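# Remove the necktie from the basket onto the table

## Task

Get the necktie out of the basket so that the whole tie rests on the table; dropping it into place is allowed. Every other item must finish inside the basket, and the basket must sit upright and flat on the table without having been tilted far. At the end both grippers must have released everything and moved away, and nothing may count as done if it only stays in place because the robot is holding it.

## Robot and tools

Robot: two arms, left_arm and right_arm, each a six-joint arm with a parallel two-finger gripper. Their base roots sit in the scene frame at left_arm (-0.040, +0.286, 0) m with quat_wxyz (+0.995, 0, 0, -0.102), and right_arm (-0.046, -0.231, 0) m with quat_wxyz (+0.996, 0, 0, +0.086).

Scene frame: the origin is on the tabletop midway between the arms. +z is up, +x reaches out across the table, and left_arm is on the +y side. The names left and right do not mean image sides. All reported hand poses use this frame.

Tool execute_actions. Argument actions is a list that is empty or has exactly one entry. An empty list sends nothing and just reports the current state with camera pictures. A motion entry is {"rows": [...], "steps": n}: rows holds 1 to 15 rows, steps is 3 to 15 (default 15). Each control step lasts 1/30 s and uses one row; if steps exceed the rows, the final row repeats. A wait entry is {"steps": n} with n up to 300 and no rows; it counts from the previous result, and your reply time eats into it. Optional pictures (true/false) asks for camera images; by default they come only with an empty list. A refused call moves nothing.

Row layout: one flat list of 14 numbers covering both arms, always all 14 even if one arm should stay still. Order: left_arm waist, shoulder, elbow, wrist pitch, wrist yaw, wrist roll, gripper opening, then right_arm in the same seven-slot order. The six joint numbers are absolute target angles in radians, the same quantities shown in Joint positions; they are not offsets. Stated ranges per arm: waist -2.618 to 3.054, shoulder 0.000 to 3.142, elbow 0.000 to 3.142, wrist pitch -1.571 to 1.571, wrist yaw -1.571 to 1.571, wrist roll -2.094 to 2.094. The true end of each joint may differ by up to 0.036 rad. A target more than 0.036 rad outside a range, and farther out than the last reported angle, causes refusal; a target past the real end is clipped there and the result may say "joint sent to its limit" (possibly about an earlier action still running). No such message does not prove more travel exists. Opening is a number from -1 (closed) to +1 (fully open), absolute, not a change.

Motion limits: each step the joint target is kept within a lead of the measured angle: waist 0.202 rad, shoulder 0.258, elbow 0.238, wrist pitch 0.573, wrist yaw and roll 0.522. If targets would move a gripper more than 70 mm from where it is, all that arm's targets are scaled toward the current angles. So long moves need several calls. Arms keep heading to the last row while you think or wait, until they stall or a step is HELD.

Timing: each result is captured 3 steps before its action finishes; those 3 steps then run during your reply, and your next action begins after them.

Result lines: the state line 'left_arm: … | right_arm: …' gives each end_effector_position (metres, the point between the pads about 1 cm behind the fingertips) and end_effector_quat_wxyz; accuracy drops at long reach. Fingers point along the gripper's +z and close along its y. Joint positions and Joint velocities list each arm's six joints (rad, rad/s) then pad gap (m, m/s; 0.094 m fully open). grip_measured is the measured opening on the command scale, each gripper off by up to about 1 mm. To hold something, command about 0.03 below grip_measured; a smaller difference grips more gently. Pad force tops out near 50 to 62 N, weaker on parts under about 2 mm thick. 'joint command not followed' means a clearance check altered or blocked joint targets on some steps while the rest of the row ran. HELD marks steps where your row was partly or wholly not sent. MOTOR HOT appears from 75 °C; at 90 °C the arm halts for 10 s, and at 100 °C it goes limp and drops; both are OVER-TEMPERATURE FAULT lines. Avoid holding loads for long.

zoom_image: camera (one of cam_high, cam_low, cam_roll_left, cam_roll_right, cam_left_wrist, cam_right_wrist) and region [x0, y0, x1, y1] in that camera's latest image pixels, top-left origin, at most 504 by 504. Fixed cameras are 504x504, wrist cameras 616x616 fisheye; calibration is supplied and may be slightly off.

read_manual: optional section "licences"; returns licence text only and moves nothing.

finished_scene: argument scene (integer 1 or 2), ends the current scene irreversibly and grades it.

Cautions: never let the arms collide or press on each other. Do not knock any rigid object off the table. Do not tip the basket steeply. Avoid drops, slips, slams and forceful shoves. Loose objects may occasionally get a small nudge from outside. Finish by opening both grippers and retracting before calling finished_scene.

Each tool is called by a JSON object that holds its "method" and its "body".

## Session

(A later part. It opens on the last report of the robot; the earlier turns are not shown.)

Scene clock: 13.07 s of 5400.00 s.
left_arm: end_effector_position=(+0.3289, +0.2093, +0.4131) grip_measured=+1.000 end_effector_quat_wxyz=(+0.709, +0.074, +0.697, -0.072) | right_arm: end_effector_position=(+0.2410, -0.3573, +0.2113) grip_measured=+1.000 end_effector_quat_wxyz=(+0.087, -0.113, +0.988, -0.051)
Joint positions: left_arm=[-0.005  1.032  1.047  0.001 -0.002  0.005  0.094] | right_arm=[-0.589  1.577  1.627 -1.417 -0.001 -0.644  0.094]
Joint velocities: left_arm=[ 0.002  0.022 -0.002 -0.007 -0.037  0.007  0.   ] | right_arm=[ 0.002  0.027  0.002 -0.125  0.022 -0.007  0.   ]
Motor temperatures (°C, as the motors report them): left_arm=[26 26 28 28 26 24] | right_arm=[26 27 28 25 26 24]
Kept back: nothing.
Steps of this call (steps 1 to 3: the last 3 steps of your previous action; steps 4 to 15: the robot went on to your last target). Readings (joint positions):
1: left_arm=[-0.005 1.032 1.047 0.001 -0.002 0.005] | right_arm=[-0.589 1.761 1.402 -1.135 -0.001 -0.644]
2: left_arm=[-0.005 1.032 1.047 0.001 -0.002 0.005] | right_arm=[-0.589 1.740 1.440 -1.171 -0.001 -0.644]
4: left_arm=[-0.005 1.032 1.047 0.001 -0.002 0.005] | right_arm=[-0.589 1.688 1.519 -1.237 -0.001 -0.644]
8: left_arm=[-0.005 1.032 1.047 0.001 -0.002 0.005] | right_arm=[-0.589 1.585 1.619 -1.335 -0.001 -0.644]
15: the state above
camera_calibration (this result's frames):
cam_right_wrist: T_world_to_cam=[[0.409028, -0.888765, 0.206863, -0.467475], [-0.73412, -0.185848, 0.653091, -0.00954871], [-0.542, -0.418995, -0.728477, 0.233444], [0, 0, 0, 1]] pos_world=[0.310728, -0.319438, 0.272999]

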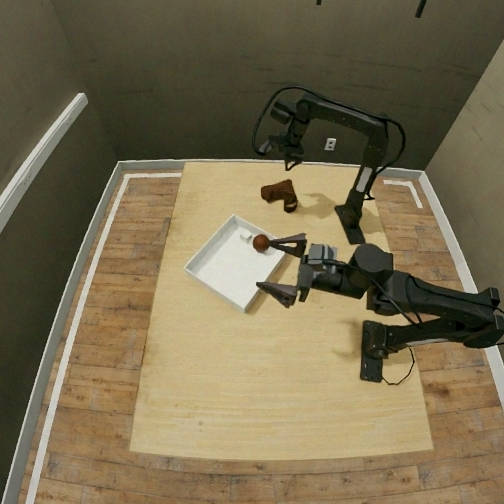

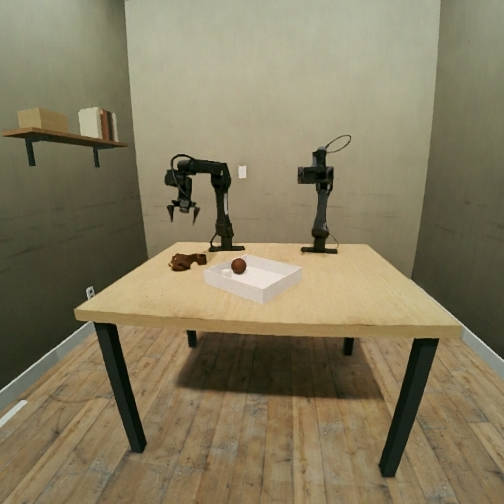

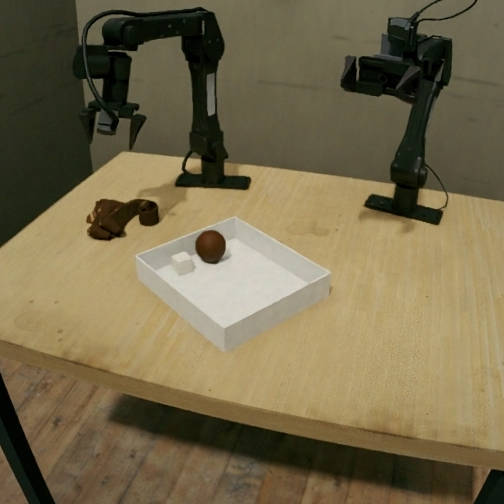

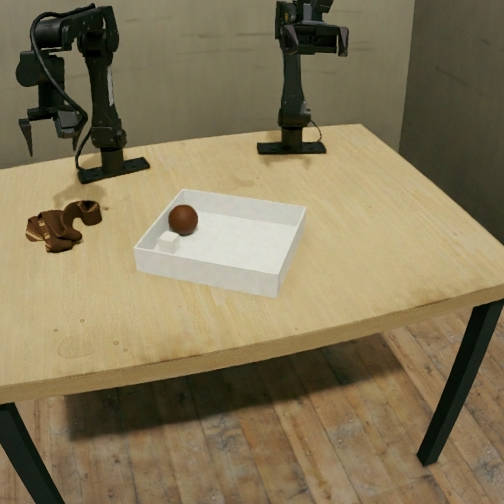

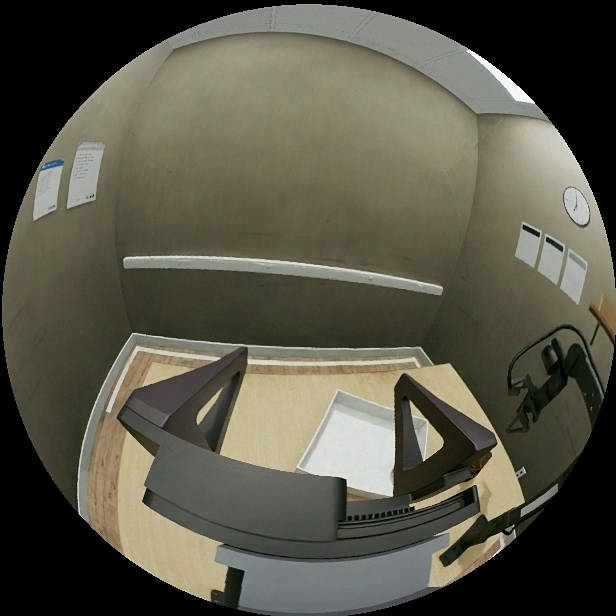

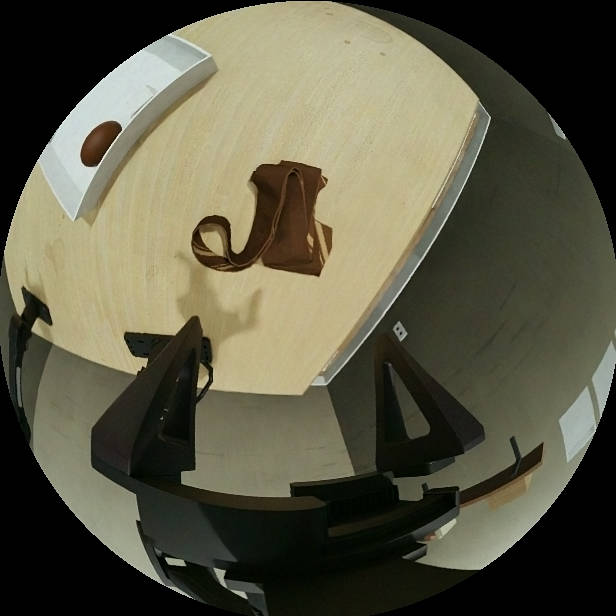

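{"method": "execute_actions", "body": {"actions": [{"rows": [[-0.005,1.032,1.047,0.001,-0.002,0.005,1,-0.585,1.55,1.63,-1.43,0,-0.647,1],[-0.005,1.032,1.047,0.001,-0.002,0.005,1,-0.585,1.52,1.63,-1.42,0,-0.647,1],[-0.005,1.032,1.047,0.001,-0.002,0.005,1,-0.585,1.48,1.63,-1.42,0,-0.647,1],[-0.005,1.032,1.047,0.001,-0.002,0.005,1,-0.585,1.44,1.63,-1.42,0,-0.647,1],[-0.005,1.032,1.047,0.001,-0.002,0.005,1,-0.585,1.40,1.63,-1.42,0,-0.647,1],[-0.005,1.032,1.047,0.001,-0.002,0.005,1,-0.585,1.36,1.63,-1.42,0,-0.647,1],[-0.005,1.032,1.047,0.001,-0.002,0.005,1,-0.585,1.32,1.63,-1.42,0,-0.647,1],[-0.005,1.032,1.047,0.001,-0.002,0.005,1,-0.585,1.29,1.63,-1.42,0,-0.647,1],[-0.005,1.032,1.047,0.001,-0.002,0.005,1,-0.585,1.27,1.63,-1.42,0,-0.647,1]], "steps": 15}], "pictures": true}}

{"method": "zoom_image", "body": {"camera": "cam_low", "region": [140, 230, 320, 310]}}

Scene clock: 13.73 s of 5400.00 s.
left_arm: end_effector_position=(+0.3289, +0.2093, +0.4131) grip_measured=+1.000 end_effector_quat_wxyz=(+0.709, +0.074, +0.697, -0.072) | right_arm: end_effector_position=(+0.2016, -0.3398, +0.2998) grip_measured=+1.000 end_effector_quat_wxyz=(+0.226, -0.109, +0.959, -0.132)
Joint positions: left_arm=[-0.005  1.032  1.047  0.001 -0.002  0.005  0.094] | right_arm=[-0.589  1.256  1.627 -1.412 -0.001 -0.644  0.094]
Joint velocities: left_arm=[-0.002 -0.017  0.002  0.051 -0.037 -0.007  0.   ] | right_arm=[-0.022 -0.505 -0.002 -0.051  0.037 -0.007  0.   ]
Motor temperatures (°C, as the motors report them): left_arm=[26 26 28 28 26 24] | right_arm=[26 27 28 25 26 24]
Steps of this call (steps 1 to 8: the robot went on to your last target; steps 9 to 20: the first 12 steps of this action). Readings (joint positions):
9: left_arm=[-0.005 1.032 1.047 0.001 -0.002 0.005] | right_arm=[-0.589 1.578 1.627 -1.433 -0.001 -0.644]
10: left_arm=[-0.005 1.032 1.047 0.001 -0.002 0.005] | right_arm=[-0.589 1.575 1.627 -1.432 -0.001 -0.644]
12: left_arm=[-0.005 1.032 1.047 0.001 -0.002 0.005] | right_arm=[-0.589 1.550 1.627 -1.425 -0.001 -0.644]
16: left_arm=[-0.005 1.032 1.047 0.001 -0.002 0.005] | right_arm=[-0.589 1.401 1.627 -1.413 -0.001 -0.644]
20: the state above
camera_calibration (this result's frames):
cam_right_wrist: T_world_to_cam=[[0.31305, -0.846238, 0.43114, -0.487558], [-0.896714, -0.113804, 0.42773, 0.0317658], [-0.312896, -0.52051, -0.79446, 0.222964], [0, 0, 0, 1]] pos_world=[0.250879, -0.29292, 0.373755]

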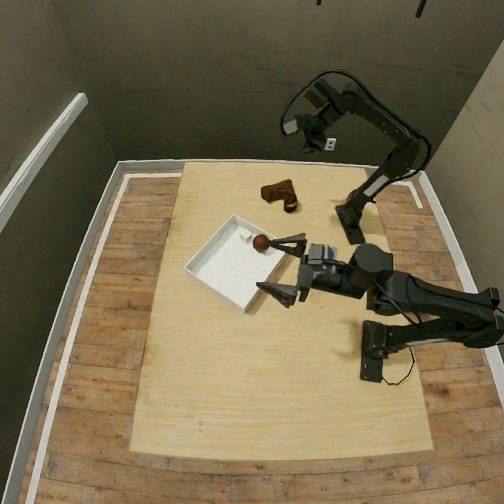

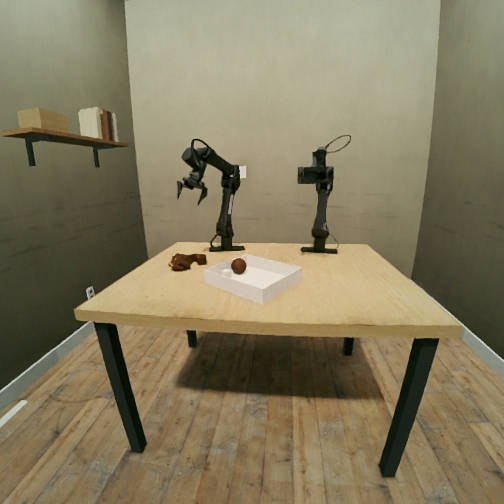

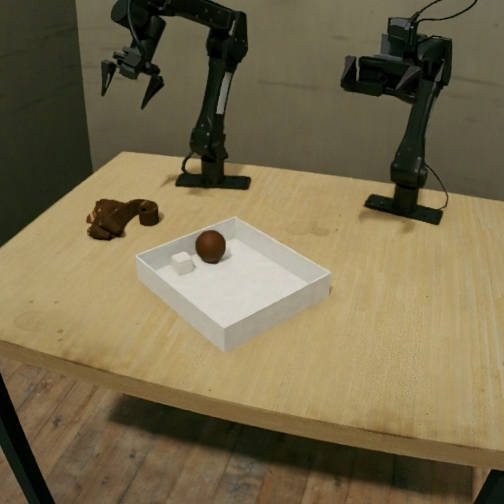

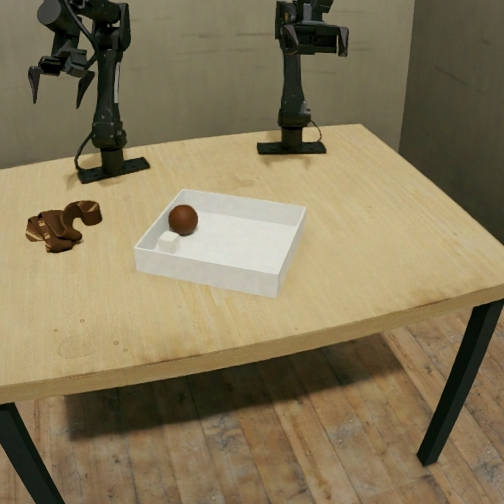

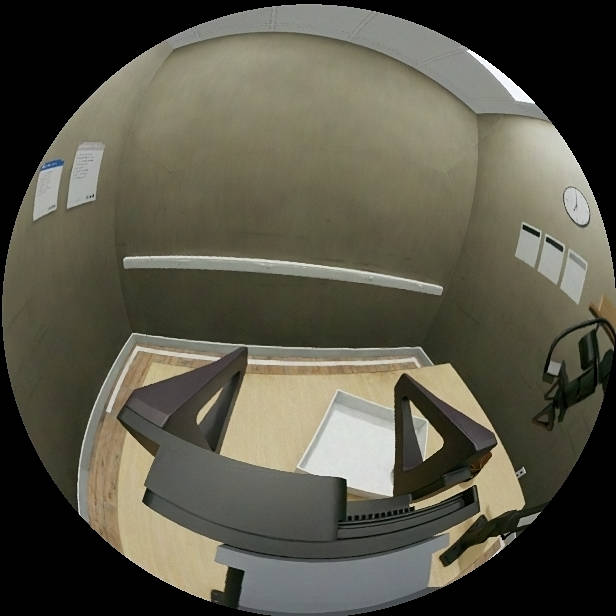

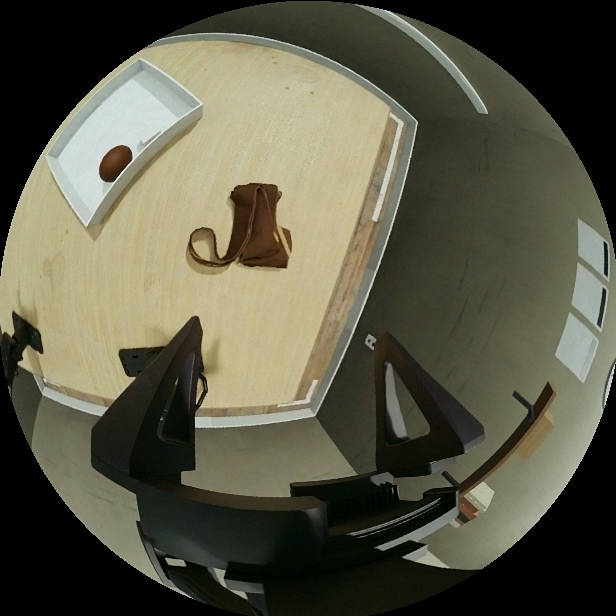

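Region (140, 230, 320, 310) of cam_low's 504x504 image, scaled by 2.800, with more detail than that image has.

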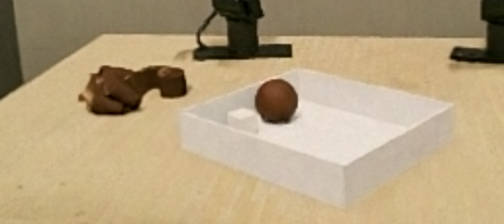

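{"method": "finished_scene", "body": {"scene": 1}}

The scene is finished: the task was done.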